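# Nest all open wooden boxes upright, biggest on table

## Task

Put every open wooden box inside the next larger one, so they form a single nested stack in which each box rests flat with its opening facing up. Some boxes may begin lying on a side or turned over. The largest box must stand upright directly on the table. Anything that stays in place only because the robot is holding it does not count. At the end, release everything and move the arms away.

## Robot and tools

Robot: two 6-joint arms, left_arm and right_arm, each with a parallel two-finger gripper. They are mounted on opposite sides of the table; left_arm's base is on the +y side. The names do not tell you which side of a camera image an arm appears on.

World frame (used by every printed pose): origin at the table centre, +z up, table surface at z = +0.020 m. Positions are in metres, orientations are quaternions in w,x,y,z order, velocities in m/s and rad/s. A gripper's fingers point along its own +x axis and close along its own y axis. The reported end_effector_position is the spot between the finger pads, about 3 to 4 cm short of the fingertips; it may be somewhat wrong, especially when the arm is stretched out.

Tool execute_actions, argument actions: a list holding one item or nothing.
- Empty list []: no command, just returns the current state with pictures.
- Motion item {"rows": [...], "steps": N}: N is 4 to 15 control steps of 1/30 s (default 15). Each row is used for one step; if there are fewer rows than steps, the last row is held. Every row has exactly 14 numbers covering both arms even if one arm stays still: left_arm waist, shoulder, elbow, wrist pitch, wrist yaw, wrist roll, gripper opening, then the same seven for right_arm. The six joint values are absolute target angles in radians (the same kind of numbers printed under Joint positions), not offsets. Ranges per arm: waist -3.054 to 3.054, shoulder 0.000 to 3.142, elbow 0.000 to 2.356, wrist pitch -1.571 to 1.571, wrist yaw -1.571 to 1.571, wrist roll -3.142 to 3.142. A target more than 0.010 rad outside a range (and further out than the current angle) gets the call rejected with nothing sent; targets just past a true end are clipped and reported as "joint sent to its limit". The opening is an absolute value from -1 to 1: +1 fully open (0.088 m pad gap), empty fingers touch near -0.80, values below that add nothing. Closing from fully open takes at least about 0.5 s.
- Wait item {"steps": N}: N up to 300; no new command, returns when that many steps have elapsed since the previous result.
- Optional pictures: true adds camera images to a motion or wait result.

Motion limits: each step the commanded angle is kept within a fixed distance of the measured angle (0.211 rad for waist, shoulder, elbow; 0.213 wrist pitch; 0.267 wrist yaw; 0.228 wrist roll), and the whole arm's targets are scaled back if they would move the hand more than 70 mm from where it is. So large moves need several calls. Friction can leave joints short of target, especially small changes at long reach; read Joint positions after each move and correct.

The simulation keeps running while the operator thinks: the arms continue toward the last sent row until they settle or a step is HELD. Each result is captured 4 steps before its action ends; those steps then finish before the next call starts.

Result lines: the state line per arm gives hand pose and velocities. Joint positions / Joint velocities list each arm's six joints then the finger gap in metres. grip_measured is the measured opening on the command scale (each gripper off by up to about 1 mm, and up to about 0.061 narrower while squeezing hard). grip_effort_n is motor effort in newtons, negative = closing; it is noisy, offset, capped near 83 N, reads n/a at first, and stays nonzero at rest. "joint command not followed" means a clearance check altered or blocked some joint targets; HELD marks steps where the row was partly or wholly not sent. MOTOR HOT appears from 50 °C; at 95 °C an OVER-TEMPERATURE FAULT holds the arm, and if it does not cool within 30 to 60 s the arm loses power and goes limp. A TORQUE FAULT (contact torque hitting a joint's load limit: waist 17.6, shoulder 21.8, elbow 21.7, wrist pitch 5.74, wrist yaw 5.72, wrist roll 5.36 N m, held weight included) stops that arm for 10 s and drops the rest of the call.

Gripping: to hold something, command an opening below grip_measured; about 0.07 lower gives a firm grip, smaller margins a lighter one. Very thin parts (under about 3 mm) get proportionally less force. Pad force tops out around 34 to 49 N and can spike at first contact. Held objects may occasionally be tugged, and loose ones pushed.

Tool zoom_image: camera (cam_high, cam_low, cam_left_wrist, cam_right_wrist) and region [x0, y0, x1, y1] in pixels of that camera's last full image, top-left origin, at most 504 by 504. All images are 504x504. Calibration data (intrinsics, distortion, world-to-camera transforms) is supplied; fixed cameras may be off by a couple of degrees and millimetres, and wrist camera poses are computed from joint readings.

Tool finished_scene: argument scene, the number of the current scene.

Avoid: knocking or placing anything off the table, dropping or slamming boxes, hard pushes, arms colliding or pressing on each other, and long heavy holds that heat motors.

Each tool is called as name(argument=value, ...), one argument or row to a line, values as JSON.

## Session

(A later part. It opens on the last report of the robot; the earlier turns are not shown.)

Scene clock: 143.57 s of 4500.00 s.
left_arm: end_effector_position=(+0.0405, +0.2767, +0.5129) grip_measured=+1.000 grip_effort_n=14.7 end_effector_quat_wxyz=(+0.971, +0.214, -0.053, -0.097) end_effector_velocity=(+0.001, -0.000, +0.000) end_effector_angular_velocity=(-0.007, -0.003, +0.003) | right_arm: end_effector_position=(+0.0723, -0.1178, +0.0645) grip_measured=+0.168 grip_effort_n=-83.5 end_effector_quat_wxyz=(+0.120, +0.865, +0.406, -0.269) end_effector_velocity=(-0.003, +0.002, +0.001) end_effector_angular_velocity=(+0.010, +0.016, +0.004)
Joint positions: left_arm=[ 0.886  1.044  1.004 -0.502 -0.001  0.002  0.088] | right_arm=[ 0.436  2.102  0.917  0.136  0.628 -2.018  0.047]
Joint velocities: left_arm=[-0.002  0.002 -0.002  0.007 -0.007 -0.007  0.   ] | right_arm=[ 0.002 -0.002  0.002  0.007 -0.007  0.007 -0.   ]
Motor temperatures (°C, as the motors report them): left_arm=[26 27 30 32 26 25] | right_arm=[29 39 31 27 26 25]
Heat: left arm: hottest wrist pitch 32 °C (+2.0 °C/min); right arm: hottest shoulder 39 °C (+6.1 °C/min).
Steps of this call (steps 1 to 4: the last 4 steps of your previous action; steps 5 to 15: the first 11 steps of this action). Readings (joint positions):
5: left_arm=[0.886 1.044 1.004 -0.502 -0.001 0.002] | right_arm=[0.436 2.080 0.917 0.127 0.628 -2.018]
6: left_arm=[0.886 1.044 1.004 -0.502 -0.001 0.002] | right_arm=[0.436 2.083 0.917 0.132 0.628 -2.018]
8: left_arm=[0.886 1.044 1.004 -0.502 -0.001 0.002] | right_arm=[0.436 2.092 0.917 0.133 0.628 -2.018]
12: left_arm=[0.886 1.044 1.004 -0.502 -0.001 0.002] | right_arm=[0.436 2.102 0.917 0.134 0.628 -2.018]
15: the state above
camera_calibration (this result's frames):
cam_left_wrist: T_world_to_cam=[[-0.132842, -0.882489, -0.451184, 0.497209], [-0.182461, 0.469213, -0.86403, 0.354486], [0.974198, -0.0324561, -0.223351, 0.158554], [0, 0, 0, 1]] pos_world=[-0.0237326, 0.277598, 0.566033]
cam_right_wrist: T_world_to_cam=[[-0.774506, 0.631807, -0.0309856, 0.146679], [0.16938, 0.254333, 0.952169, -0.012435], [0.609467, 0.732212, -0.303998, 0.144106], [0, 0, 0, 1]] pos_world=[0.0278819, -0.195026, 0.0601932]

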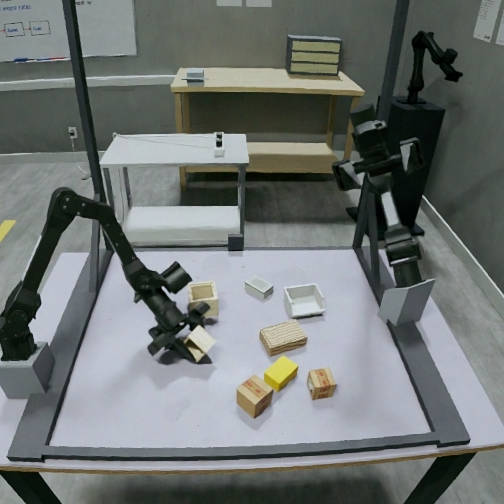

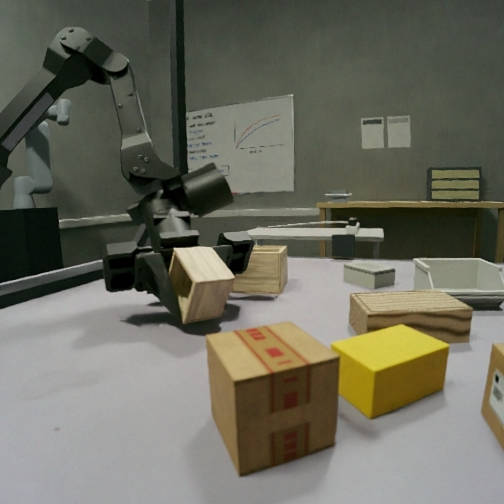

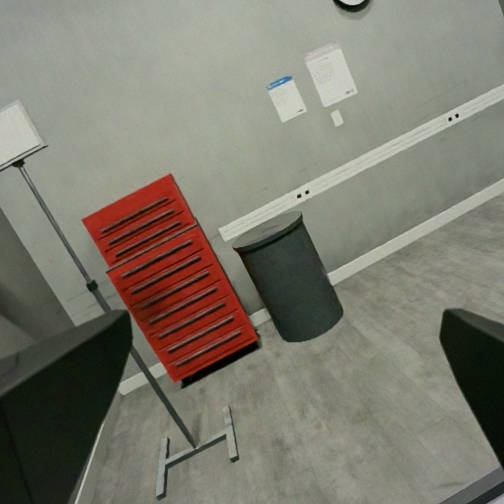

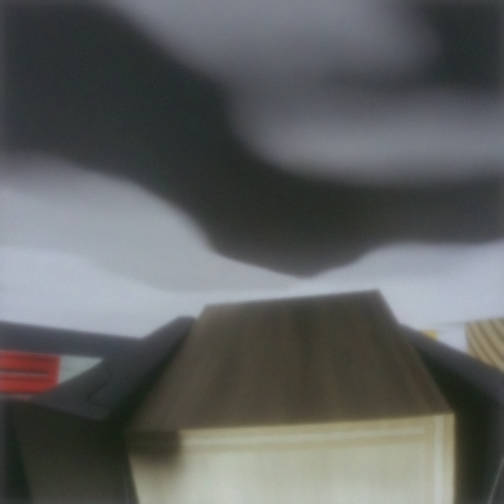

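Close to table; release.

execute_actions(
  actions=[
    {"rows":[[0.9,1.0,1.0,-0.5,0,0,1,0.434,2.12,0.914,0.14,0.626,-2.02,0.3]],"steps":12},
  ],
)

execute_actions(
  actions=[
    {"rows":[[0.9,1.0,1.0,-0.5,0,0,1,0.434,2.11,0.914,0.14,0.626,-2.02,1]],"steps":15},
  ],
)

execute_actions(
  actions=[
    {"rows":[[0.9,1.0,1.0,-0.5,0,0,1,0.434,1.97,0.914,0.1,0.626,-2.02,1],[0.9,1.0,1.0,-0.5,0,0,1,0.434,1.97,0.914,0.1,0.626,-2.02,1],[0.9,1.0,1.0,-0.5,0,0,1,0.434,1.97,0.914,0.1,0.626,-2.02,1],[0.9,1.0,1.0,-0.5,0,0,1,0.434,1.97,0.914,0.1,0.626,-2.02,1],[0.9,1.0,1.0,-0.5,0,0,1,0.434,1.97,0.914,0.1,0.626,-2.02,1],[0.9,1.0,1.0,-0.5,0,0,1,0.434,1.4,0.914,0.1,0.626,-2.02,1]],"steps":15},
  ],
)

execute_actions(
  actions=[
    {"rows":[[0.9,1.0,1.0,-0.5,0,0,1,0.04,1.4,1.1,-1.2,-0.3,0.83,1]],"steps":15},
  ],
)

execute_actions(
  actions=[
    {"steps":40},
  ],
)

execute_actions(
  actions=[
    {"rows":[[0.9,1.0,1.0,-0.5,0,0,1,0.04,2.0,1.5,-1.0,-0.298,0.83,1]],"steps":15},
  ],
)

execute_actions(
  actions=[
    {"steps":20},
  ],
  pictures=true,
)

Scene clock: 144.10 s of 4500.00 s.
left_arm: end_effector_position=(+0.0405, +0.2767, +0.5129) grip_measured=+1.000 grip_effort_n=15.1 end_effector_quat_wxyz=(+0.971, +0.214, -0.053, -0.097) end_effector_velocity=(-0.001, +0.001, -0.001) end_effector_angular_velocity=(-0.006, +0.001, +0.005) | right_arm: end_effector_position=(+0.0728, -0.1180, +0.0632) grip_measured=+0.276 grip_effort_n=18.4 end_effector_quat_wxyz=(+0.121, +0.865, +0.406, -0.269) end_effector_velocity=(+0.003, +0.001, +0.003) end_effector_angular_velocity=(+0.008, -0.007, -0.004)
Joint positions: left_arm=[ 0.886  1.044  1.004 -0.502 -0.001  0.002  0.088] | right_arm=[ 0.436  2.107  0.917  0.138  0.628 -2.018  0.053]
Joint velocities: left_arm=[-0.002 -0.007 -0.002 -0.007 -0.007 -0.007  0.   ] | right_arm=[-0.007 -0.002 -0.002  0.007  0.007 -0.007  0.009]
Motor temperatures (°C, as the motors report them): left_arm=[26 27 30 32 26 25] | right_arm=[29 39 31 27 26 25]
Heat: left arm: hottest wrist pitch 32 °C (+2.0 °C/min); right arm: hottest shoulder 39 °C (+6.0 °C/min).
Steps of this call (steps 1 to 4: the last 4 steps of your previous action; steps 5 to 8: the robot went on to your last target; steps 9 to 16: the first 8 steps of this action). Readings (joint positions):
9: left_arm=[0.886 1.044 1.004 -0.502 -0.001 0.002] | right_arm=[0.436 2.103 0.917 0.136 0.628 -2.018]
10: left_arm=[0.886 1.044 1.004 -0.502 -0.001 0.002] | right_arm=[0.436 2.104 0.917 0.137 0.628 -2.018]
12: left_arm=[0.886 1.044 1.004 -0.502 -0.001 0.002] | right_arm=[0.436 2.105 0.917 0.137 0.628 -2.018]
16: the state above

Scene clock: 144.60 s of 4500.00 s.
left_arm: end_effector_position=(+0.0405, +0.2767, +0.5129) grip_measured=+1.000 grip_effort_n=15.1 end_effector_quat_wxyz=(+0.971, +0.214, -0.053, -0.097) end_effector_velocity=(-0.000, +0.004, -0.002) end_effector_angular_velocity=(-0.008, -0.000, +0.021) | right_arm: end_effector_position=(+0.0728, -0.1180, +0.0632) grip_measured=+0.966 grip_effort_n=18.4 end_effector_quat_wxyz=(+0.121, +0.865, +0.406, -0.269) end_effector_velocity=(-0.001, -0.004, -0.004) end_effector_angular_velocity=(-0.035, +0.002, +0.009)
Joint positions: left_arm=[ 0.886  1.044  1.004 -0.502 -0.001  0.002  0.088] | right_arm=[ 0.436  2.107  0.917  0.138  0.628 -2.018  0.086]
Joint velocities: left_arm=[-0.002 -0.007 -0.007 -0.007 -0.022 -0.007  0.   ] | right_arm=[ 0.002 -0.002 -0.002 -0.022 -0.022 -0.007  0.014]
Motor temperatures (°C, as the motors report them): left_arm=[26 27 30 32 26 25] | right_arm=[29 38 31 27 26 25]
Heat: left arm: hottest wrist pitch 32 °C (+2.0 °C/min); right arm: hottest shoulder 38 °C (+5.1 °C/min).
Steps of this call (steps 1 to 4: the last 4 steps of your previous action; steps 5 to 15: the first 11 steps of this action). Readings (joint positions):
5: left_arm=[0.886 1.044 1.004 -0.502 -0.001 0.002] | right_arm=[0.436 2.107 0.917 0.138 0.628 -2.018]
6: left_arm=[0.886 1.044 1.004 -0.502 -0.001 0.002] | right_arm=[0.436 2.107 0.917 0.138 0.628 -2.018]
8: left_arm=[0.886 1.044 1.004 -0.502 -0.001 0.002] | right_arm=[0.436 2.107 0.917 0.138 0.628 -2.018]
12: left_arm=[0.886 1.044 1.004 -0.502 -0.001 0.002] | right_arm=[0.436 2.107 0.917 0.138 0.628 -2.018]
15: the state above

Scene clock: 145.10 s of 4500.00 s.
left_arm: end_effector_position=(+0.0405, +0.2767, +0.5129) grip_measured=+1.000 grip_effort_n=15.1 end_effector_quat_wxyz=(+0.971, +0.214, -0.053, -0.097) end_effector_velocity=(-0.002, -0.003, -0.002) end_effector_angular_velocity=(-0.002, +0.013, -0.021) | right_arm: end_effector_position=(+0.0295, -0.1021, +0.1729) grip_measured=+0.997 grip_effort_n=17.9 end_effector_quat_wxyz=(+0.003, +0.839, +0.473, -0.270) end_effector_velocity=(-0.163, +0.020, +0.481) end_effector_angular_velocity=(+1.064, +0.594, +0.351)
Joint positions: left_arm=[ 0.886  1.044  1.004 -0.502 -0.001  0.002  0.088] | right_arm=[ 0.435  1.79   0.912  0.103  0.627 -2.019  0.088]
Joint velocities: left_arm=[-0.002 -0.002  0.002 -0.007  0.022 -0.007  0.   ] | right_arm=[-0.007 -1.297 -0.002 -0.022 -0.022 -0.007  0.   ]
Motor temperatures (°C, as the motors report them): left_arm=[26 27 30 32 26 25] | right_arm=[29 39 31 27 26 25]
Heat: left arm: hottest wrist pitch 32 °C (+2.0 °C/min); right arm: hottest shoulder 39 °C (+6.0 °C/min).
Steps of this call (steps 1 to 4: the last 4 steps of your previous action; steps 5 to 15: the first 11 steps of this action). Readings (joint positions):
5: left_arm=[0.886 1.044 1.004 -0.502 -0.001 0.002] | right_arm=[0.436 2.097 0.917 0.135 0.628 -2.018]
6: left_arm=[0.886 1.044 1.004 -0.502 -0.001 0.002] | right_arm=[0.435 2.080 0.915 0.119 0.627 -2.018]
8: left_arm=[0.886 1.044 1.004 -0.502 -0.001 0.002] | right_arm=[0.435 2.036 0.912 0.113 0.627 -2.019]
12: left_arm=[0.886 1.044 1.004 -0.502 -0.001 0.002] | right_arm=[0.435 1.917 0.912 0.099 0.627 -2.019]
15: the state above

Scene clock: 145.60 s of 4500.00 s.
left_arm: end_effector_position=(+0.0405, +0.2767, +0.5129) grip_measured=+1.000 grip_effort_n=15.1 end_effector_quat_wxyz=(+0.971, +0.214, -0.053, -0.097) end_effector_velocity=(-0.000, +0.002, +0.002) end_effector_angular_velocity=(+0.004, -0.016, +0.015) | right_arm: end_effector_position=(+0.0647, -0.1127, +0.3259) grip_measured=+0.998 grip_effort_n=18.8 end_effector_quat_wxyz=(+0.255, -0.717, -0.374, +0.530) end_effector_velocity=(-0.021, -0.191, -0.217) end_effector_angular_velocity=(-1.401, +2.198, -0.319)
Joint positions: left_arm=[ 0.886  1.044  1.004 -0.502 -0.001  0.002  0.088] | right_arm=[ 0.068  1.406  1.093 -0.336  0.072 -1.532  0.088]
Joint velocities: left_arm=[-0.002 -0.002 -0.002  0.007 -0.022  0.007  0.   ] | right_arm=[-0.413 -0.105  0.061 -1.458 -1.81   1.575 -0.   ]
Motor temperatures (°C, as the motors report them): left_arm=[26 27 30 32 26 25] | right_arm=[29 38 31 27 26 25]
Heat: left arm: hottest wrist pitch 32 °C (+2.0 °C/min); right arm: hottest shoulder 38 °C (+5.1 °C/min).
Steps of this call (steps 1 to 4: the last 4 steps of your previous action; steps 5 to 15: the first 11 steps of this action). Readings (joint positions):
5: left_arm=[0.886 1.044 1.004 -0.502 -0.001 0.002] | right_arm=[0.429 1.588 0.920 0.087 0.608 -2.002]
6: left_arm=[0.886 1.044 1.004 -0.502 -0.001 0.002] | right_arm=[0.409 1.559 0.942 0.056 0.568 -1.971]
8: left_arm=[0.886 1.044 1.004 -0.502 -0.001 0.002] | right_arm=[0.345 1.515 0.993 -0.010 0.480 -1.895]
12: left_arm=[0.886 1.044 1.004 -0.502 -0.001 0.002] | right_arm=[0.158 1.433 1.072 -0.192 0.247 -1.690]
15: the state above

Scene clock: 146.93 s of 4500.00 s.
left_arm: end_effector_position=(+0.0405, +0.2767, +0.5129) grip_measured=+1.000 grip_effort_n=15.1 end_effector_quat_wxyz=(+0.971, +0.214, -0.053, -0.097) end_effector_velocity=(+0.001, +0.003, -0.003) end_effector_angular_velocity=(-0.008, +0.009, +0.013) | right_arm: end_effector_position=(+0.0599, -0.2755, +0.2393) grip_measured=+0.998 grip_effort_n=17.9 end_effector_quat_wxyz=(+0.612, -0.356, +0.593, +0.385) end_effector_velocity=(+0.001, -0.000, -0.000) end_effector_angular_velocity=(+0.009, +0.069, -1.540)
Joint positions: left_arm=[ 0.886  1.044  1.004 -0.502 -0.001  0.002  0.088] | right_arm=[ 0.042  1.404  1.094 -1.197 -0.295  0.574  0.088]
Joint velocities: left_arm=[ 0.002 -0.002 -0.007 -0.007 -0.007 -0.007  0.   ] | right_arm=[ 0.002 -0.007 -0.007  0.007  0.007  1.546 -0.   ]
Motor temperatures (°C, as the motors report them): left_arm=[26 27 30 32 26 25] | right_arm=[29 38 31 27 26 25]
Heat: left arm: hottest wrist pitch 32 °C (+2.0 °C/min); right arm: hottest shoulder 38 °C (+5.0 °C/min).
Kept back: nothing.
Steps of this call (steps 1 to 4: the last 4 steps of your previous action; steps 5 to 40: the robot went on to your last target). Readings (joint positions):
1: left_arm=[0.886 1.044 1.004 -0.502 -0.001 0.002] | right_arm=[0.058 1.404 1.094 -0.385 0.011 -1.479]
2: left_arm=[0.886 1.044 1.004 -0.502 -0.001 0.002] | right_arm=[0.053 1.404 1.094 -0.435 -0.051 -1.426]
4: left_arm=[0.886 1.044 1.004 -0.502 -0.001 0.002] | right_arm=[0.052 1.404 1.094 -0.537 -0.160 -1.321]
8: left_arm=[0.886 1.044 1.004 -0.502 -0.001 0.002] | right_arm=[0.048 1.404 1.094 -0.731 -0.254 -1.111]
40: the state above

Scene clock: 147.30 s of 4500.00 s.
left_arm: end_effector_position=(+0.0405, +0.2767, +0.5129) grip_measured=+1.000 grip_effort_n=15.1 end_effector_quat_wxyz=(+0.971, +0.214, -0.053, -0.097) end_effector_velocity=(-0.002, -0.000, -0.002) end_effector_angular_velocity=(-0.003, +0.002, +0.002) | right_arm: end_effector_position=(+0.0526, -0.1359, +0.2231) grip_measured=+0.998 grip_effort_n=17.9 end_effector_quat_wxyz=(+0.657, -0.248, +0.611, +0.366) end_effector_velocity=(+0.094, +0.119, -0.336) end_effector_angular_velocity=(-0.808, -0.046, -0.360)
Joint positions: left_arm=[ 0.886  1.044  1.004 -0.502 -0.001  0.002  0.088] | right_arm=[ 0.042  1.835  1.471 -1.008 -0.295  0.814  0.088]
Joint velocities: left_arm=[-0.007 -0.007 -0.002 -0.007 -0.007 -0.007  0.   ] | right_arm=[-0.002  1.253  0.339  0.066 -0.007  0.11  -0.   ]
Motor temperatures (°C, as the motors report them): left_arm=[26 27 30 32 26 25] | right_arm=[29 38 31 27 26 25]
Heat: left arm: hottest wrist pitch 32 °C (+2.0 °C/min); right arm: hottest shoulder 38 °C (+5.1 °C/min).
Steps of this call (steps 1 to 11: the first 11 steps of this action). Readings (joint positions):
1: left_arm=[0.886 1.044 1.004 -0.502 -0.001 0.002] | right_arm=[0.042 1.418 1.106 -1.197 -0.295 0.619]
2: left_arm=[0.886 1.044 1.004 -0.502 -0.001 0.002] | right_arm=[0.042 1.446 1.134 -1.167 -0.295 0.658]
4: left_arm=[0.886 1.044 1.004 -0.502 -0.001 0.002] | right_arm=[0.042 1.528 1.218 -1.085 -0.295 0.721]
8: left_arm=[0.886 1.044 1.004 -0.502 -0.001 0.002] | right_arm=[0.042 1.709 1.402 -1.022 -0.295 0.795]
11: the state above

Scene clock: 147.97 s of 4500.00 s.
left_arm: end_effector_position=(+0.0405, +0.2767, +0.5129) grip_measured=+1.000 grip_effort_n=15.1 end_effector_quat_wxyz=(+0.971, +0.214, -0.053, -0.097) end_effector_velocity=(-0.001, +0.002, -0.003) end_effector_angular_velocity=(-0.018, +0.017, +0.011) | right_arm: end_effector_position=(+0.0668, -0.1303, +0.1758) grip_measured=+0.998 grip_effort_n=17.9 end_effector_quat_wxyz=(+0.652, -0.273, +0.635, +0.311) end_effector_velocity=(+0.001, -0.004, -0.002) end_effector_angular_velocity=(-0.016, +0.006, -0.014)
Joint positions: left_arm=[ 0.886  1.044  1.004 -0.502 -0.001  0.002  0.088] | right_arm=[ 0.042  1.986  1.491 -1.001 -0.295  0.828  0.088]
Joint velocities: left_arm=[-0.002 -0.002  0.002 -0.022 -0.007 -0.022  0.   ] | right_arm=[-0.002  0.002 -0.007 -0.007 -0.007  0.007 -0.   ]
Motor temperatures (°C, as the motors report them): left_arm=[26 27 30 32 26 25] | right_arm=[29 38 31 27 26 25]
Heat: left arm: hottest wrist pitch 32 °C (+2.0 °C/min); right arm: hottest shoulder 38 °C (+5.0 °C/min).
Kept back: nothing.
Steps of this call (steps 1 to 4: the last 4 steps of your previous action; steps 5 to 20: the robot went on to your last target). Readings (joint positions):
1: left_arm=[0.886 1.044 1.004 -0.502 -0.001 0.002] | right_arm=[0.042 1.874 1.480 -1.005 -0.295 0.817]
2: left_arm=[0.886 1.044 1.004 -0.502 -0.001 0.002] | right_arm=[0.042 1.908 1.481 -1.003 -0.295 0.820]
4: left_arm=[0.886 1.044 1.004 -0.502 -0.001 0.002] | right_arm=[0.042 1.959 1.481 -1.005 -0.295 0.824]
8: left_arm=[0.886 1.044 1.004 -0.502 -0.001 0.002] | right_arm=[0.042 1.984 1.483 -1.004 -0.295 0.827]
20: the state above
camera_calibration (this result's frames):
cam_left_wrist: T_world_to_cam=[[-0.132842, -0.882489, -0.451184, 0.497209], [-0.182461, 0.469213, -0.86403, 0.354486], [0.974198, -0.0324561, -0.223351, 0.158554], [0, 0, 0, 1]] pos_world=[-0.0237326, 0.277598, 0.566033]
cam_right_wrist: T_world_to_cam=[[0.778119, -0.626078, -0.050564, -0.110329], [-0.599057, -0.763914, 0.239929, -0.0704033], [-0.188841, -0.156403, -0.969473, 0.244961], [0, 0, 0, 1]] pos_world=[0.0899323, -0.0845439, 0.248796]

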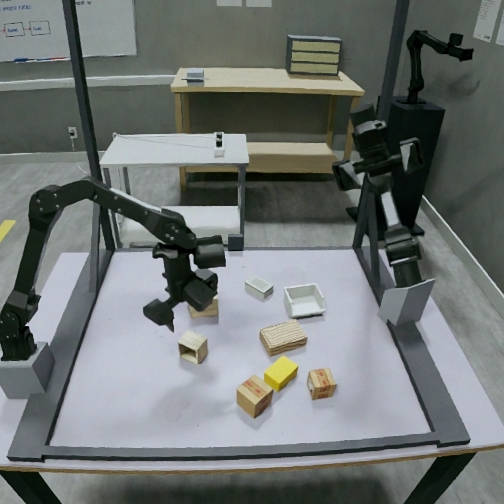

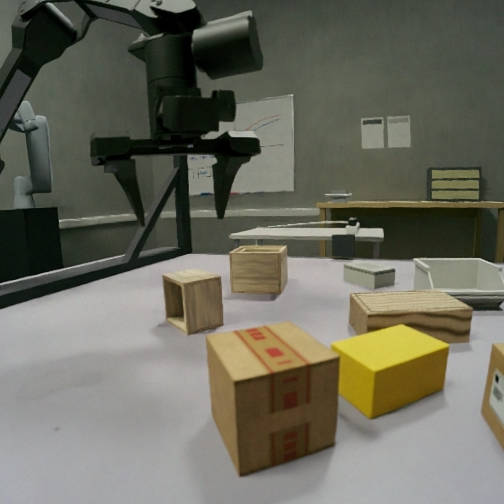

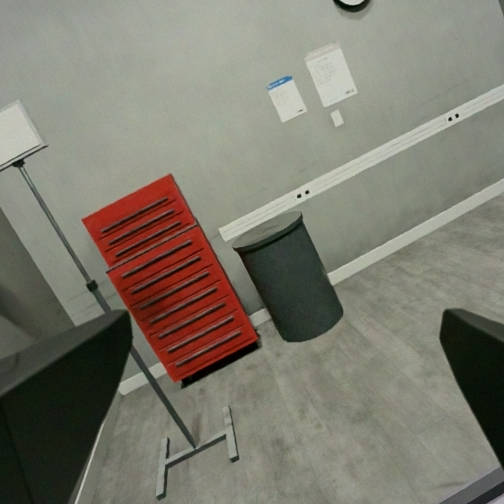

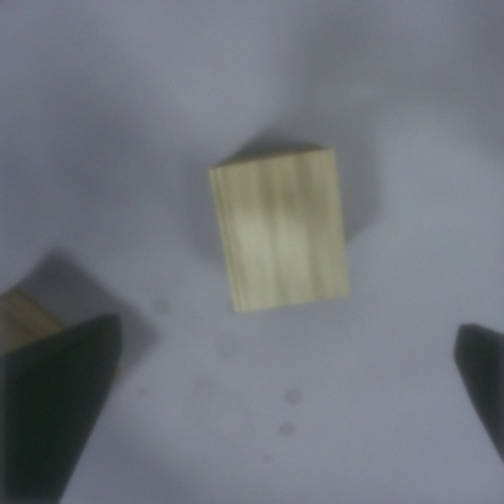

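execute_actions(
  actions=[
    {"rows":[[0.9,1.0,1.0,-0.5,0,0,1,0.04,2.06,1.506,-0.95,-0.298,2.26,1]],"steps":15},
  ],
)

execute_actions(
  actions=[
    {"steps":25},
  ],
  pictures=true,
)

Scene clock: 148.83 s of 4500.00 s.
left_arm: end_effector_position=(+0.0405, +0.2767, +0.5129) grip_measured=+1.000 grip_effort_n=15.1 end_effector_quat_wxyz=(+0.971, +0.214, -0.053, -0.097) end_effector_velocity=(+0.001, +0.003, -0.005) end_effector_angular_velocity=(-0.017, +0.022, +0.013) | right_arm: end_effector_position=(+0.0718, -0.1198, +0.1573) grip_measured=+0.998 grip_effort_n=17.4 end_effector_quat_wxyz=(+0.703, -0.081, +0.697, +0.120) end_effector_velocity=(-0.003, +0.010, +0.001) end_effector_angular_velocity=(+0.048, +0.099, -1.540)
Joint positions: left_arm=[ 0.886  1.044  1.004 -0.502 -0.001  0.002  0.088] | right_arm=[ 0.041  2.046  1.501 -0.954 -0.295  1.391  0.088]
Joint velocities: left_arm=[-0.002 -0.002 -0.002 -0.022 -0.007 -0.022  0.   ] | right_arm=[ 0.002 -0.002 -0.002  0.051 -0.007  1.56  -0.   ]
Motor temperatures (°C, as the motors report them): left_arm=[26 27 30 32 26 25] | right_arm=[29 38 31 27 26 25]
Heat: left arm: hottest wrist pitch 32 °C (+2.0 °C/min); right arm: hottest shoulder 38 °C (+5.0 °C/min).
Steps of this call (steps 1 to 15: the robot went on to your last target; steps 16 to 26: the first 11 steps of this action). Readings (joint positions):
16: left_arm=[0.886 1.044 1.004 -0.502 -0.001 0.002] | right_arm=[0.042 1.991 1.491 -0.998 -0.295 0.862]
17: left_arm=[0.886 1.044 1.004 -0.502 -0.001 0.002] | right_arm=[0.041 1.999 1.495 -0.985 -0.295 0.919]
19: left_arm=[0.886 1.044 1.004 -0.502 -0.001 0.002] | right_arm=[0.041 2.021 1.501 -0.964 -0.295 1.023]
23: left_arm=[0.886 1.044 1.004 -0.502 -0.001 0.002] | right_arm=[0.041 2.046 1.501 -0.958 -0.295 1.234]
26: the state above

Scene clock: 149.67 s of 4500.00 s.
left_arm: end_effector_position=(+0.0405, +0.2767, +0.5129) grip_measured=+1.000 grip_effort_n=15.1 end_effector_quat_wxyz=(+0.971, +0.214, -0.053, -0.097) end_effector_velocity=(-0.000, -0.000, +0.001) end_effector_angular_velocity=(-0.008, -0.007, +0.001) | right_arm: end_effector_position=(+0.0718, -0.1194, +0.1572) grip_measured=+0.998 grip_effort_n=17.4 end_effector_quat_wxyz=(+0.672, +0.220, +0.683, -0.181) end_effector_velocity=(+0.003, -0.006, -0.002) end_effector_angular_velocity=(-0.029, +0.007, -0.053)
Joint positions: left_arm=[ 0.886  1.044  1.004 -0.502 -0.001  0.002  0.088] | right_arm=[ 0.041  2.047  1.501 -0.952 -0.295  2.253  0.088]
Joint velocities: left_arm=[-0.002 -0.002 -0.002  0.007 -0.007 -0.007  0.   ] | right_arm=[-0.007  0.002 -0.007 -0.022 -0.007  0.037 -0.   ]
Motor temperatures (°C, as the motors report them): left_arm=[26 27 30 32 26 25] | right_arm=[29 38 31 27 26 25]
Heat: left arm: hottest wrist pitch 32 °C (+2.0 °C/min); right arm: hottest shoulder 38 °C (+5.0 °C/min).
Kept back: nothing.
Steps of this call (steps 1 to 4: the last 4 steps of your previous action; steps 5 to 25: the robot went on to your last target). Readings (joint positions):
1: left_arm=[0.886 1.044 1.004 -0.502 -0.001 0.002] | right_arm=[0.041 2.046 1.501 -0.953 -0.295 1.444]
2: left_arm=[0.886 1.044 1.004 -0.502 -0.001 0.002] | right_arm=[0.041 2.046 1.501 -0.953 -0.295 1.497]
4: left_arm=[0.886 1.044 1.004 -0.502 -0.001 0.002] | right_arm=[0.041 2.047 1.501 -0.953 -0.295 1.602]
8: left_arm=[0.886 1.044 1.004 -0.502 -0.001 0.002] | right_arm=[0.041 2.047 1.501 -0.952 -0.295 1.812]
25: the state above
camera_calibration (this result's frames):
cam_left_wrist: T_world_to_cam=[[-0.132842, -0.882489, -0.451184, 0.497209], [-0.182461, 0.469213, -0.86403, 0.354486], [0.974198, -0.0324561, -0.223351, 0.158554], [0, 0, 0, 1]] pos_world=[-0.0237326, 0.277598, 0.566033]
cam_right_wrist: T_world_to_cam=[[-0.508886, -0.858528, -0.062968, -0.0418272], [-0.827268, 0.467506, 0.311553, 0.0974936], [-0.238039, 0.210636, -0.94814, 0.2736], [0, 0, 0, 1]] pos_world=[0.124496, -0.139119, 0.226403]

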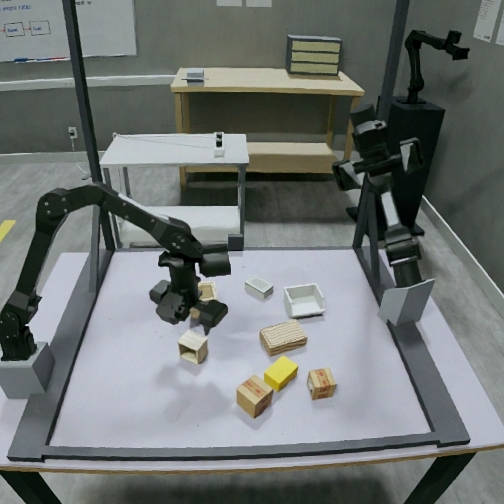

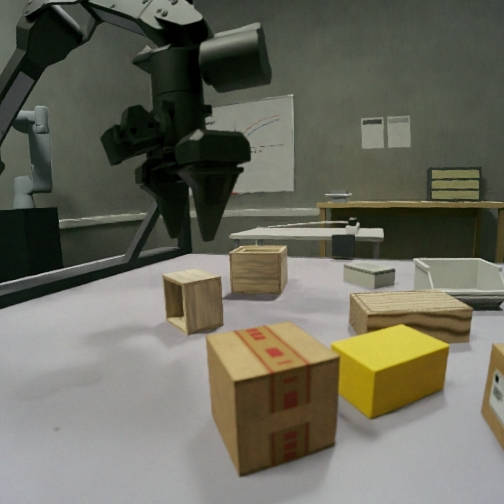

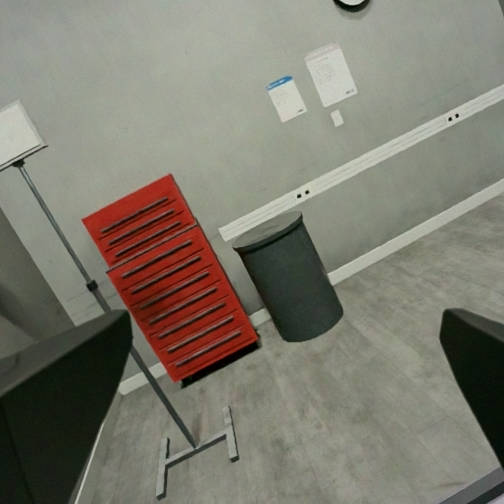

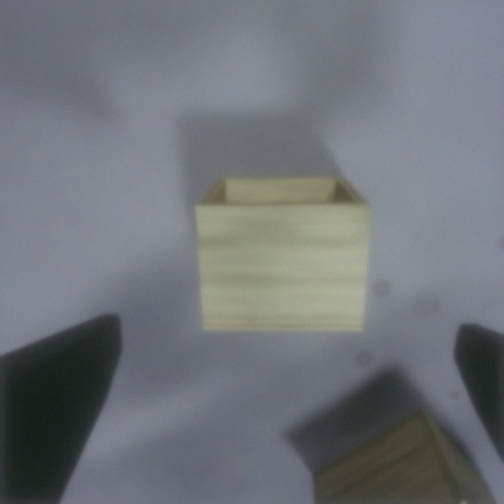

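execute_actions(
  actions=[
    {"rows":[[0.9,1.0,1.0,-0.5,0,0,1,0.06,2.14,1.45,-0.83,-0.3,2.255,1]],"steps":15},
  ],
)

execute_actions(
  actions=[
    {"rows":[[0.9,1.0,1.0,-0.5,0,0,1,0.085,2.23,1.40,-0.70,-0.3,2.26,1]],"steps":15},
  ],
  pictures=true,
)

Scene clock: 150.77 s of 4500.00 s.
left_arm: end_effector_position=(+0.0405, +0.2767, +0.5129) grip_measured=+1.000 grip_effort_n=15.1 end_effector_quat_wxyz=(+0.971, +0.214, -0.053, -0.097) end_effector_velocity=(+0.000, +0.001, -0.002) end_effector_angular_velocity=(-0.005, +0.006, +0.007) | right_arm: end_effector_position=(+0.0773, -0.1142, +0.1173) grip_measured=+0.998 grip_effort_n=17.4 end_effector_quat_wxyz=(+0.674, +0.213, +0.683, -0.183) end_effector_velocity=(-0.002, +0.016, +0.001) end_effector_angular_velocity=(+0.076, +0.014, +0.044)
Joint positions: left_arm=[ 0.886  1.044  1.004 -0.502 -0.001  0.002  0.088] | right_arm=[ 0.056  2.129  1.46  -0.837 -0.295  2.257  0.088]
Joint velocities: left_arm=[-0.002 -0.002 -0.002 -0.007 -0.007 -0.007  0.   ] | right_arm=[-0.002 -0.002 -0.002  0.081 -0.007 -0.022 -0.   ]
Motor temperatures (°C, as the motors report them): left_arm=[26 27 30 32 26 25] | right_arm=[29 38 31 27 26 25]
Heat: left arm: hottest wrist pitch 32 °C (+2.0 °C/min); right arm: hottest shoulder 38 °C (+6.0 °C/min).
Steps of this call (steps 1 to 22: the robot went on to your last target; steps 23 to 33: the first 11 steps of this action). Readings (joint positions):
23: left_arm=[0.886 1.044 1.004 -0.502 -0.001 0.002] | right_arm=[0.042 2.053 1.498 -0.943 -0.295 2.258]
24: left_arm=[0.886 1.044 1.004 -0.502 -0.001 0.002] | right_arm=[0.043 2.062 1.494 -0.908 -0.295 2.258]
26: left_arm=[0.886 1.044 1.004 -0.502 -0.001 0.002] | right_arm=[0.048 2.089 1.489 -0.867 -0.295 2.258]
30: left_arm=[0.886 1.044 1.004 -0.502 -0.001 0.002] | right_arm=[0.055 2.126 1.462 -0.847 -0.295 2.258]
33: the state above

Scene clock: 151.27 s of 4500.00 s.
left_arm: end_effector_position=(+0.0405, +0.2767, +0.5129) grip_measured=+1.000 grip_effort_n=15.1 end_effector_quat_wxyz=(+0.971, +0.214, -0.053, -0.097) end_effector_velocity=(+0.001, +0.001, -0.001) end_effector_angular_velocity=(+0.007, -0.006, +0.004) | right_arm: end_effector_position=(+0.0807, -0.1164, +0.0710) grip_measured=+0.998 grip_effort_n=17.4 end_effector_quat_wxyz=(+0.679, +0.199, +0.683, -0.183) end_effector_velocity=(-0.004, +0.016, -0.001) end_effector_angular_velocity=(+0.069, +0.031, +0.028)
Joint positions: left_arm=[ 0.886  1.044  1.004 -0.502 -0.001  0.002  0.088] | right_arm=[ 0.083  2.22   1.407 -0.708 -0.295  2.258  0.088]
Joint velocities: left_arm=[-0.002 -0.002 -0.007  0.007 -0.007  0.007  0.   ] | right_arm=[-0.002  0.002 -0.002  0.081 -0.022 -0.007  0.   ]
Motor temperatures (°C, as the motors report them): left_arm=[26 27 30 32 26 25] | right_arm=[29 38 31 27 26 25]
Heat: left arm: hottest wrist pitch 32 °C (+1.0 °C/min); right arm: hottest shoulder 38 °C (+5.1 °C/min).
Steps of this call (steps 1 to 4: the last 4 steps of your previous action; steps 5 to 15: the first 11 steps of this action). Readings (joint positions):
5: left_arm=[0.886 1.044 1.004 -0.502 -0.001 0.002] | right_arm=[0.057 2.137 1.454 -0.820 -0.295 2.257]
6: left_arm=[0.886 1.044 1.004 -0.502 -0.001 0.002] | right_arm=[0.060 2.145 1.448 -0.782 -0.295 2.257]
8: left_arm=[0.886 1.044 1.004 -0.502 -0.001 0.002] | right_arm=[0.069 2.175 1.439 -0.741 -0.295 2.257]
12: left_arm=[0.886 1.044 1.004 -0.502 -0.001 0.002] | right_arm=[0.082 2.216 1.410 -0.720 -0.295 2.258]
15: the state above
camera_calibration (this result's frames):
cam_left_wrist: T_world_to_cam=[[-0.132842, -0.882489, -0.451184, 0.497209], [-0.182461, 0.469213, -0.86403, 0.354486], [0.974198, -0.0324561, -0.223351, 0.158554], [0, 0, 0, 1]] pos_world=[-0.0237326, 0.277598, 0.566033]
cam_right_wrist: T_world_to_cam=[[-0.484553, -0.874041, -0.0355036, -0.0457555], [-0.840841, 0.454187, 0.294449, 0.131118], [-0.241235, 0.172529, -0.955008, 0.189609], [0, 0, 0, 1]] pos_world=[0.133819, -0.132257, 0.140846]

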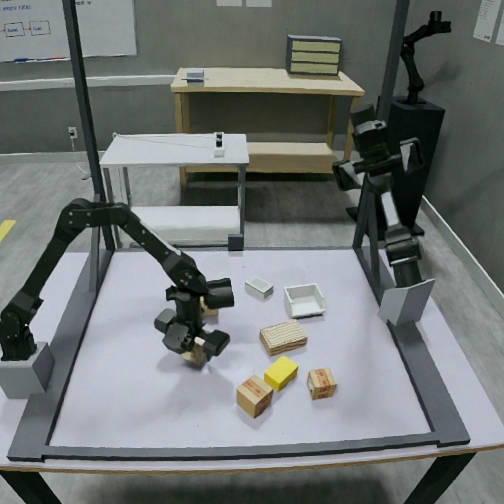

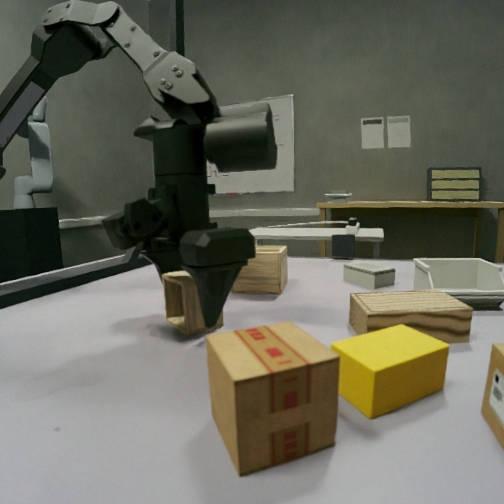

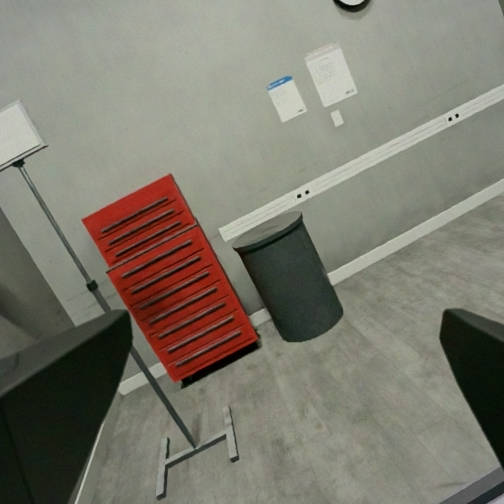

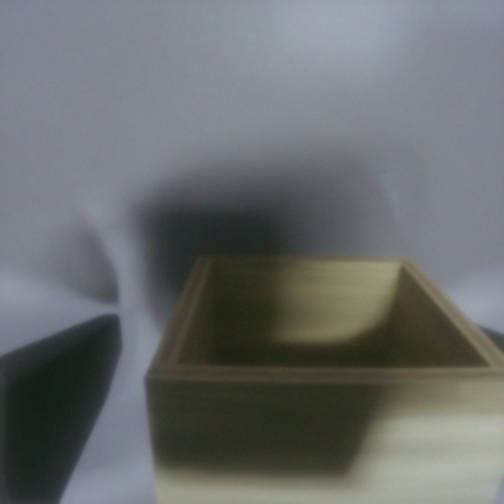

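Good. Close.

execute_actions(
  actions=[
    {"rows":[[0.9,1.0,1.0,-0.5,0,0,1,0.085,2.23,1.40,-0.70,-0.3,2.26,0.1]],"steps":15},
  ],
)

execute_actions(
  actions=[
    {"rows":[[0.9,1.0,1.0,-0.5,0,0,1,0.06,2.14,1.45,-0.83,-0.3,2.26,0.1],[0.9,1.0,1.0,-0.5,0,0,1,0.06,2.14,1.45,-0.83,-0.3,2.26,0.1],[0.9,1.0,1.0,-0.5,0,0,1,0.06,2.14,1.45,-0.83,-0.3,2.26,0.1],[0.9,1.0,1.0,-0.5,0,0,1,0.06,2.14,1.45,-0.83,-0.3,2.26,0.1],[0.9,1.0,1.0,-0.5,0,0,1,0.04,2.0,1.5,-1.0,-0.3,2.26,0.1]],"steps":15},
  ],
)

execute_actions(
  actions=[
    {"rows":[[0.9,1.0,1.0,-0.5,0,0,1,0.04,1.5,1.2,-1.1,-0.3,2.26,0.1]],"steps":15},
  ],
)

execute_actions(
  actions=[
    {"rows":[[0.9,1.0,1.0,-0.5,0,0,1,0.3,1.5,1.0,-0.4,0.5,1.5,0.1],[0.9,1.0,1.0,-0.5,0,0,1,0.3,1.5,1.0,-0.4,0.5,1.5,0.1],[0.9,1.0,1.0,-0.5,0,0,1,0.3,1.5,1.0,-0.4,0.5,1.5,0.1],[0.9,1.0,1.0,-0.5,0,0,1,0.3,1.5,1.0,-0.4,0.5,1.5,0.1],[0.9,1.0,1.0,-0.5,0,0,1,0.3,1.5,1.0,-0.4,0.5,1.5,0.1],[0.9,1.0,1.0,-0.5,0,0,1,0.3,1.5,1.0,-0.4,0.5,1.5,0.1],[0.9,1.0,1.0,-0.5,0,0,1,0.3,1.5,1.0,-0.4,0.5,1.5,0.1],[0.9,1.0,1.0,-0.5,0,0,1,0.509,1.5,0.766,0.3,1.175,0.78,0.1]],"steps":15},
  ],
)

execute_actions(
  actions=[
    {"steps":15},
  ],
  pictures=true,
)

Scene clock: 152.03 s of 4500.00 s.
left_arm: end_effector_position=(+0.0405, +0.2767, +0.5129) grip_measured=+1.000 grip_effort_n=15.1 end_effector_quat_wxyz=(+0.971, +0.214, -0.053, -0.097) end_effector_velocity=(-0.000, -0.000, -0.003) end_effector_angular_velocity=(-0.002, +0.007, +0.004) | right_arm: end_effector_position=(+0.0807, -0.1146, +0.0711) grip_measured=+0.337 grip_effort_n=-83.5 end_effector_quat_wxyz=(+0.677, +0.201, +0.684, -0.180) end_effector_velocity=(+0.000, -0.005, +0.001) end_effector_angular_velocity=(-0.021, +0.004, -0.001)
Joint positions: left_arm=[ 0.886  1.044  1.004 -0.502 -0.001  0.002  0.088] | right_arm=[ 0.082  2.22   1.407 -0.7   -0.297  2.258  0.055]
Joint velocities: left_arm=[-0.007 -0.002 -0.002 -0.007 -0.007 -0.007  0.   ] | right_arm=[-0.002 -0.002 -0.002 -0.022 -0.007 -0.007 -0.   ]
Motor temperatures (°C, as the motors report them): left_arm=[26 27 30 32 26 25] | right_arm=[29 38 31 27 26 25]
Heat: left arm: hottest wrist pitch 32 °C (+1.0 °C/min); right arm: hottest shoulder 38 °C (+5.0 °C/min).
Steps of this call (steps 1 to 4: the last 4 steps of your previous action; steps 5 to 12: the robot went on to your last target; steps 13 to 23: the first 11 steps of this action). Readings (joint positions):
13: left_arm=[0.886 1.044 1.004 -0.502 -0.001 0.002] | right_arm=[0.083 2.220 1.407 -0.702 -0.295 2.258]
14: left_arm=[0.886 1.044 1.004 -0.502 -0.001 0.002] | right_arm=[0.083 2.220 1.407 -0.702 -0.295 2.258]
16: left_arm=[0.886 1.044 1.004 -0.502 -0.001 0.002] | right_arm=[0.083 2.220 1.407 -0.702 -0.295 2.258]
20: left_arm=[0.886 1.044 1.004 -0.502 -0.001 0.002] | right_arm=[0.082 2.220 1.407 -0.700 -0.296 2.258]
23: the state above

Scene clock: 152.53 s of 4500.00 s.
left_arm: end_effector_position=(+0.0405, +0.2767, +0.5129) grip_measured=+1.000 grip_effort_n=15.1 end_effector_quat_wxyz=(+0.971, +0.214, -0.053, -0.097) end_effector_velocity=(-0.001, +0.001, -0.000) end_effector_angular_velocity=(+0.008, -0.002, +0.006) | right_arm: end_effector_position=(+0.0695, -0.1237, +0.1619) grip_measured=+0.337 grip_effort_n=-83.5 end_effector_quat_wxyz=(+0.671, +0.221, +0.684, -0.182) end_effector_velocity=(-0.056, +0.050, +0.241) end_effector_angular_velocity=(+0.484, +0.051, +0.095)
Joint positions: left_arm=[ 0.886  1.044  1.004 -0.502 -0.001  0.002  0.088] | right_arm=[ 0.044  2.024  1.488 -0.96  -0.297  2.258  0.055]
Joint velocities: left_arm=[-0.002 -0.002  0.002 -0.007 -0.007  0.007  0.   ] | right_arm=[-0.061 -0.466  0.295 -0.271 -0.007 -0.007 -0.   ]
Motor temperatures (°C, as the motors report them): left_arm=[26 27 30 32 26 25] | right_arm=[29 38 31 27 26 25]
Heat: left arm: hottest wrist pitch 32 °C (+1.0 °C/min); right arm: hottest shoulder 38 °C (+5.1 °C/min).
Steps of this call (steps 1 to 4: the last 4 steps of your previous action; steps 5 to 15: the first 11 steps of this action). Readings (joint positions):
5: left_arm=[0.886 1.044 1.004 -0.502 -0.001 0.002] | right_arm=[0.081 2.215 1.410 -0.710 -0.297 2.258]
6: left_arm=[0.886 1.044 1.004 -0.502 -0.001 0.002] | right_arm=[0.079 2.210 1.415 -0.744 -0.297 2.258]
8: left_arm=[0.886 1.044 1.004 -0.502 -0.001 0.002] | right_arm=[0.073 2.188 1.417 -0.789 -0.297 2.258]
12: left_arm=[0.886 1.044 1.004 -0.502 -0.001 0.002] | right_arm=[0.054 2.093 1.452 -0.921 -0.297 2.258]
15: the state above

Scene clock: 153.03 s of 4500.00 s.
left_arm: end_effector_position=(+0.0405, +0.2767, +0.5129) grip_measured=+1.000 grip_effort_n=15.1 end_effector_quat_wxyz=(+0.971, +0.214, -0.053, -0.097) end_effector_velocity=(+0.001, +0.002, -0.004) end_effector_angular_velocity=(-0.005, +0.010, +0.010) | right_arm: end_effector_position=(+0.0554, -0.2172, +0.2370) grip_measured=+0.337 grip_effort_n=-83.5 end_effector_quat_wxyz=(+0.663, +0.236, +0.693, -0.155) end_effector_velocity=(-0.069, -0.039, +0.233) end_effector_angular_velocity=(+0.797, +0.061, +0.271)
Joint positions: left_arm=[ 0.886  1.044  1.004 -0.502 -0.001  0.002  0.088] | right_arm=[ 0.041  1.568  1.23  -1.093 -0.297  2.259  0.055]
Joint velocities: left_arm=[-0.002 -0.002 -0.007 -0.007 -0.007 -0.007  0.   ] | right_arm=[ 0.002 -0.882 -0.007 -0.037  0.007 -0.022 -0.   ]
Motor temperatures (°C, as the motors report them): left_arm=[26 27 30 32 26 25] | right_arm=[29 38 31 27 26 25]
Heat: left arm: hottest wrist pitch 32 °C (+1.0 °C/min); right arm: hottest shoulder 38 °C (+5.0 °C/min).
Steps of this call (steps 1 to 4: the last 4 steps of your previous action; steps 5 to 15: the first 11 steps of this action). Readings (joint positions):
5: left_arm=[0.886 1.044 1.004 -0.502 -0.001 0.002] | right_arm=[0.042 1.986 1.485 -0.985 -0.297 2.258]
6: left_arm=[0.886 1.044 1.004 -0.502 -0.001 0.002] | right_arm=[0.041 1.957 1.443 -1.005 -0.297 2.258]
8: left_arm=[0.886 1.044 1.004 -0.502 -0.001 0.002] | right_arm=[0.041 1.868 1.345 -1.068 -0.297 2.259]
12: left_arm=[0.886 1.044 1.004 -0.502 -0.001 0.002] | right_arm=[0.041 1.685 1.243 -1.088 -0.297 2.259]
15: the state above

Scene clock: 153.53 s of 4500.00 s.
left_arm: end_effector_position=(+0.0405, +0.2767, +0.5129) grip_measured=+1.000 grip_effort_n=15.1 end_effector_quat_wxyz=(+0.971, +0.214, -0.053, -0.097) end_effector_velocity=(+0.001, +0.004, -0.004) end_effector_angular_velocity=(-0.019, +0.016, +0.026) | right_arm: end_effector_position=(+0.0456, -0.2047, +0.1836) grip_measured=+0.337 grip_effort_n=-83.5 end_effector_quat_wxyz=(+0.833, +0.044, +0.480, +0.271) end_effector_velocity=(-0.032, -0.132, -0.235) end_effector_angular_velocity=(-0.168, -2.081, +1.917)
Joint positions: left_arm=[ 0.886  1.044  1.004 -0.502 -0.001  0.002  0.088] | right_arm=[ 0.417  1.492  0.891 -0.568  0.352  1.697  0.055]
Joint velocities: left_arm=[-0.002 -0.002 -0.002 -0.022 -0.022 -0.022  0.   ] | right_arm=[ 1.175  0.022 -1.199  1.209  1.575 -1.56  -0.   ]
Motor temperatures (°C, as the motors report them): left_arm=[26 27 30 32 26 25] | right_arm=[29 38 31 27 26 25]
Heat: left arm: hottest wrist pitch 32 °C (+1.0 °C/min); right arm: hottest shoulder 38 °C (+5.1 °C/min).
Steps of this call (steps 1 to 4: the last 4 steps of your previous action; steps 5 to 15: the first 11 steps of this action). Readings (joint positions):
5: left_arm=[0.886 1.044 1.004 -0.502 -0.001 0.002] | right_arm=[0.053 1.510 1.205 -1.072 -0.264 2.229]
6: left_arm=[0.886 1.044 1.004 -0.502 -0.001 0.002] | right_arm=[0.093 1.500 1.163 -1.005 -0.189 2.171]
8: left_arm=[0.886 1.044 1.004 -0.502 -0.001 0.002] | right_arm=[0.190 1.500 1.090 -0.919 -0.075 2.066]
12: left_arm=[0.886 1.044 1.004 -0.502 -0.001 0.002] | right_arm=[0.289 1.505 1.005 -0.717 0.171 1.856]
15: the state above

Scene clock: 154.03 s of 4500.00 s.
left_arm: end_effector_position=(+0.0405, +0.2767, +0.5129) grip_measured=+1.000 grip_effort_n=15.1 end_effector_quat_wxyz=(+0.971, +0.214, -0.053, -0.097) end_effector_velocity=(+0.000, +0.001, -0.002) end_effector_angular_velocity=(-0.020, +0.009, +0.007) | right_arm: end_effector_position=(+0.0501, -0.1537, +0.2839) grip_measured=+0.337 grip_effort_n=-83.5 end_effector_quat_wxyz=(+0.897, +0.064, +0.054, +0.434) end_effector_velocity=(-0.057, +0.047, +0.163) end_effector_angular_velocity=(+0.526, -0.417, +0.095)
Joint positions: left_arm=[ 0.886  1.044  1.004 -0.502 -0.001  0.002  0.088] | right_arm=[0.504 1.502 0.78  0.159 1.121 0.913 0.055]
Joint velocities: left_arm=[-0.002 -0.002 -0.002 -0.007 -0.007 -0.022  0.   ] | right_arm=[ 0.017 -0.002  0.002  1.253  0.403 -1.136 -0.   ]
Motor temperatures (°C, as the motors report them): left_arm=[26 27 30 32 26 25] | right_arm=[29 38 31 27 26 25]
Heat: left arm: hottest wrist pitch 32 °C (+1.0 °C/min); right arm: hottest shoulder 38 °C (+5.0 °C/min).
Kept back: nothing.
Steps of this call (steps 1 to 4: the last 4 steps of your previous action; steps 5 to 15: the robot went on to your last target). Readings (joint positions):
1: left_arm=[0.886 1.044 1.004 -0.502 -0.001 0.002] | right_arm=[0.450 1.496 0.854 -0.525 0.407 1.644]
2: left_arm=[0.886 1.044 1.004 -0.502 -0.001 0.002] | right_arm=[0.472 1.500 0.824 -0.481 0.466 1.591]
4: left_arm=[0.886 1.044 1.004 -0.502 -0.001 0.002] | right_arm=[0.490 1.502 0.792 -0.384 0.588 1.486]
8: left_arm=[0.886 1.044 1.004 -0.502 -0.001 0.002] | right_arm=[0.499 1.502 0.785 -0.182 0.834 1.275]
15: the state above
camera_calibration (this result's frames):
cam_left_wrist: T_world_to_cam=[[-0.132842, -0.882489, -0.451184, 0.497209], [-0.182461, 0.469213, -0.86403, 0.354486], [0.974198, -0.0324561, -0.223351, 0.158554], [0, 0, 0, 1]] pos_world=[-0.0237326, 0.277598, 0.566033]
cam_right_wrist: T_world_to_cam=[[0.786121, -0.605919, -0.12197, -0.0835898], [-0.288093, -0.184626, -0.939636, 0.284105], [0.546824, 0.773806, -0.319699, 0.264525], [0, 0, 0, 1]] pos_world=[0.00291186, -0.202886, 0.341328]

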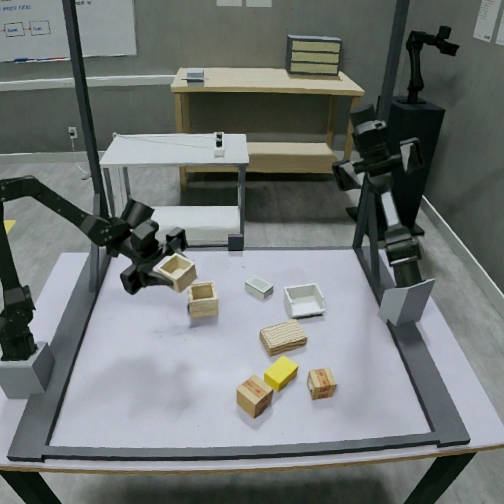

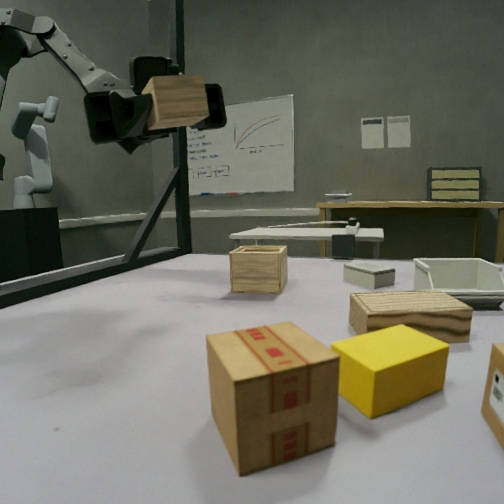

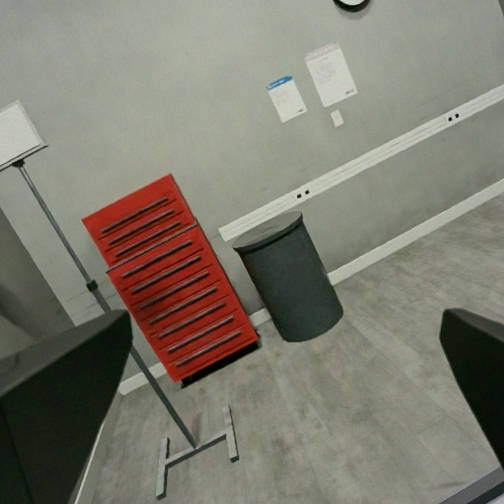

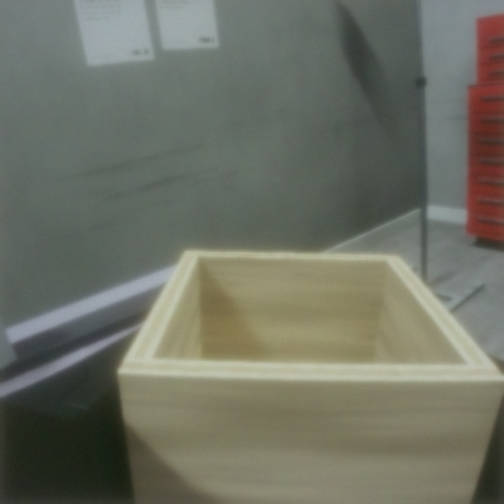

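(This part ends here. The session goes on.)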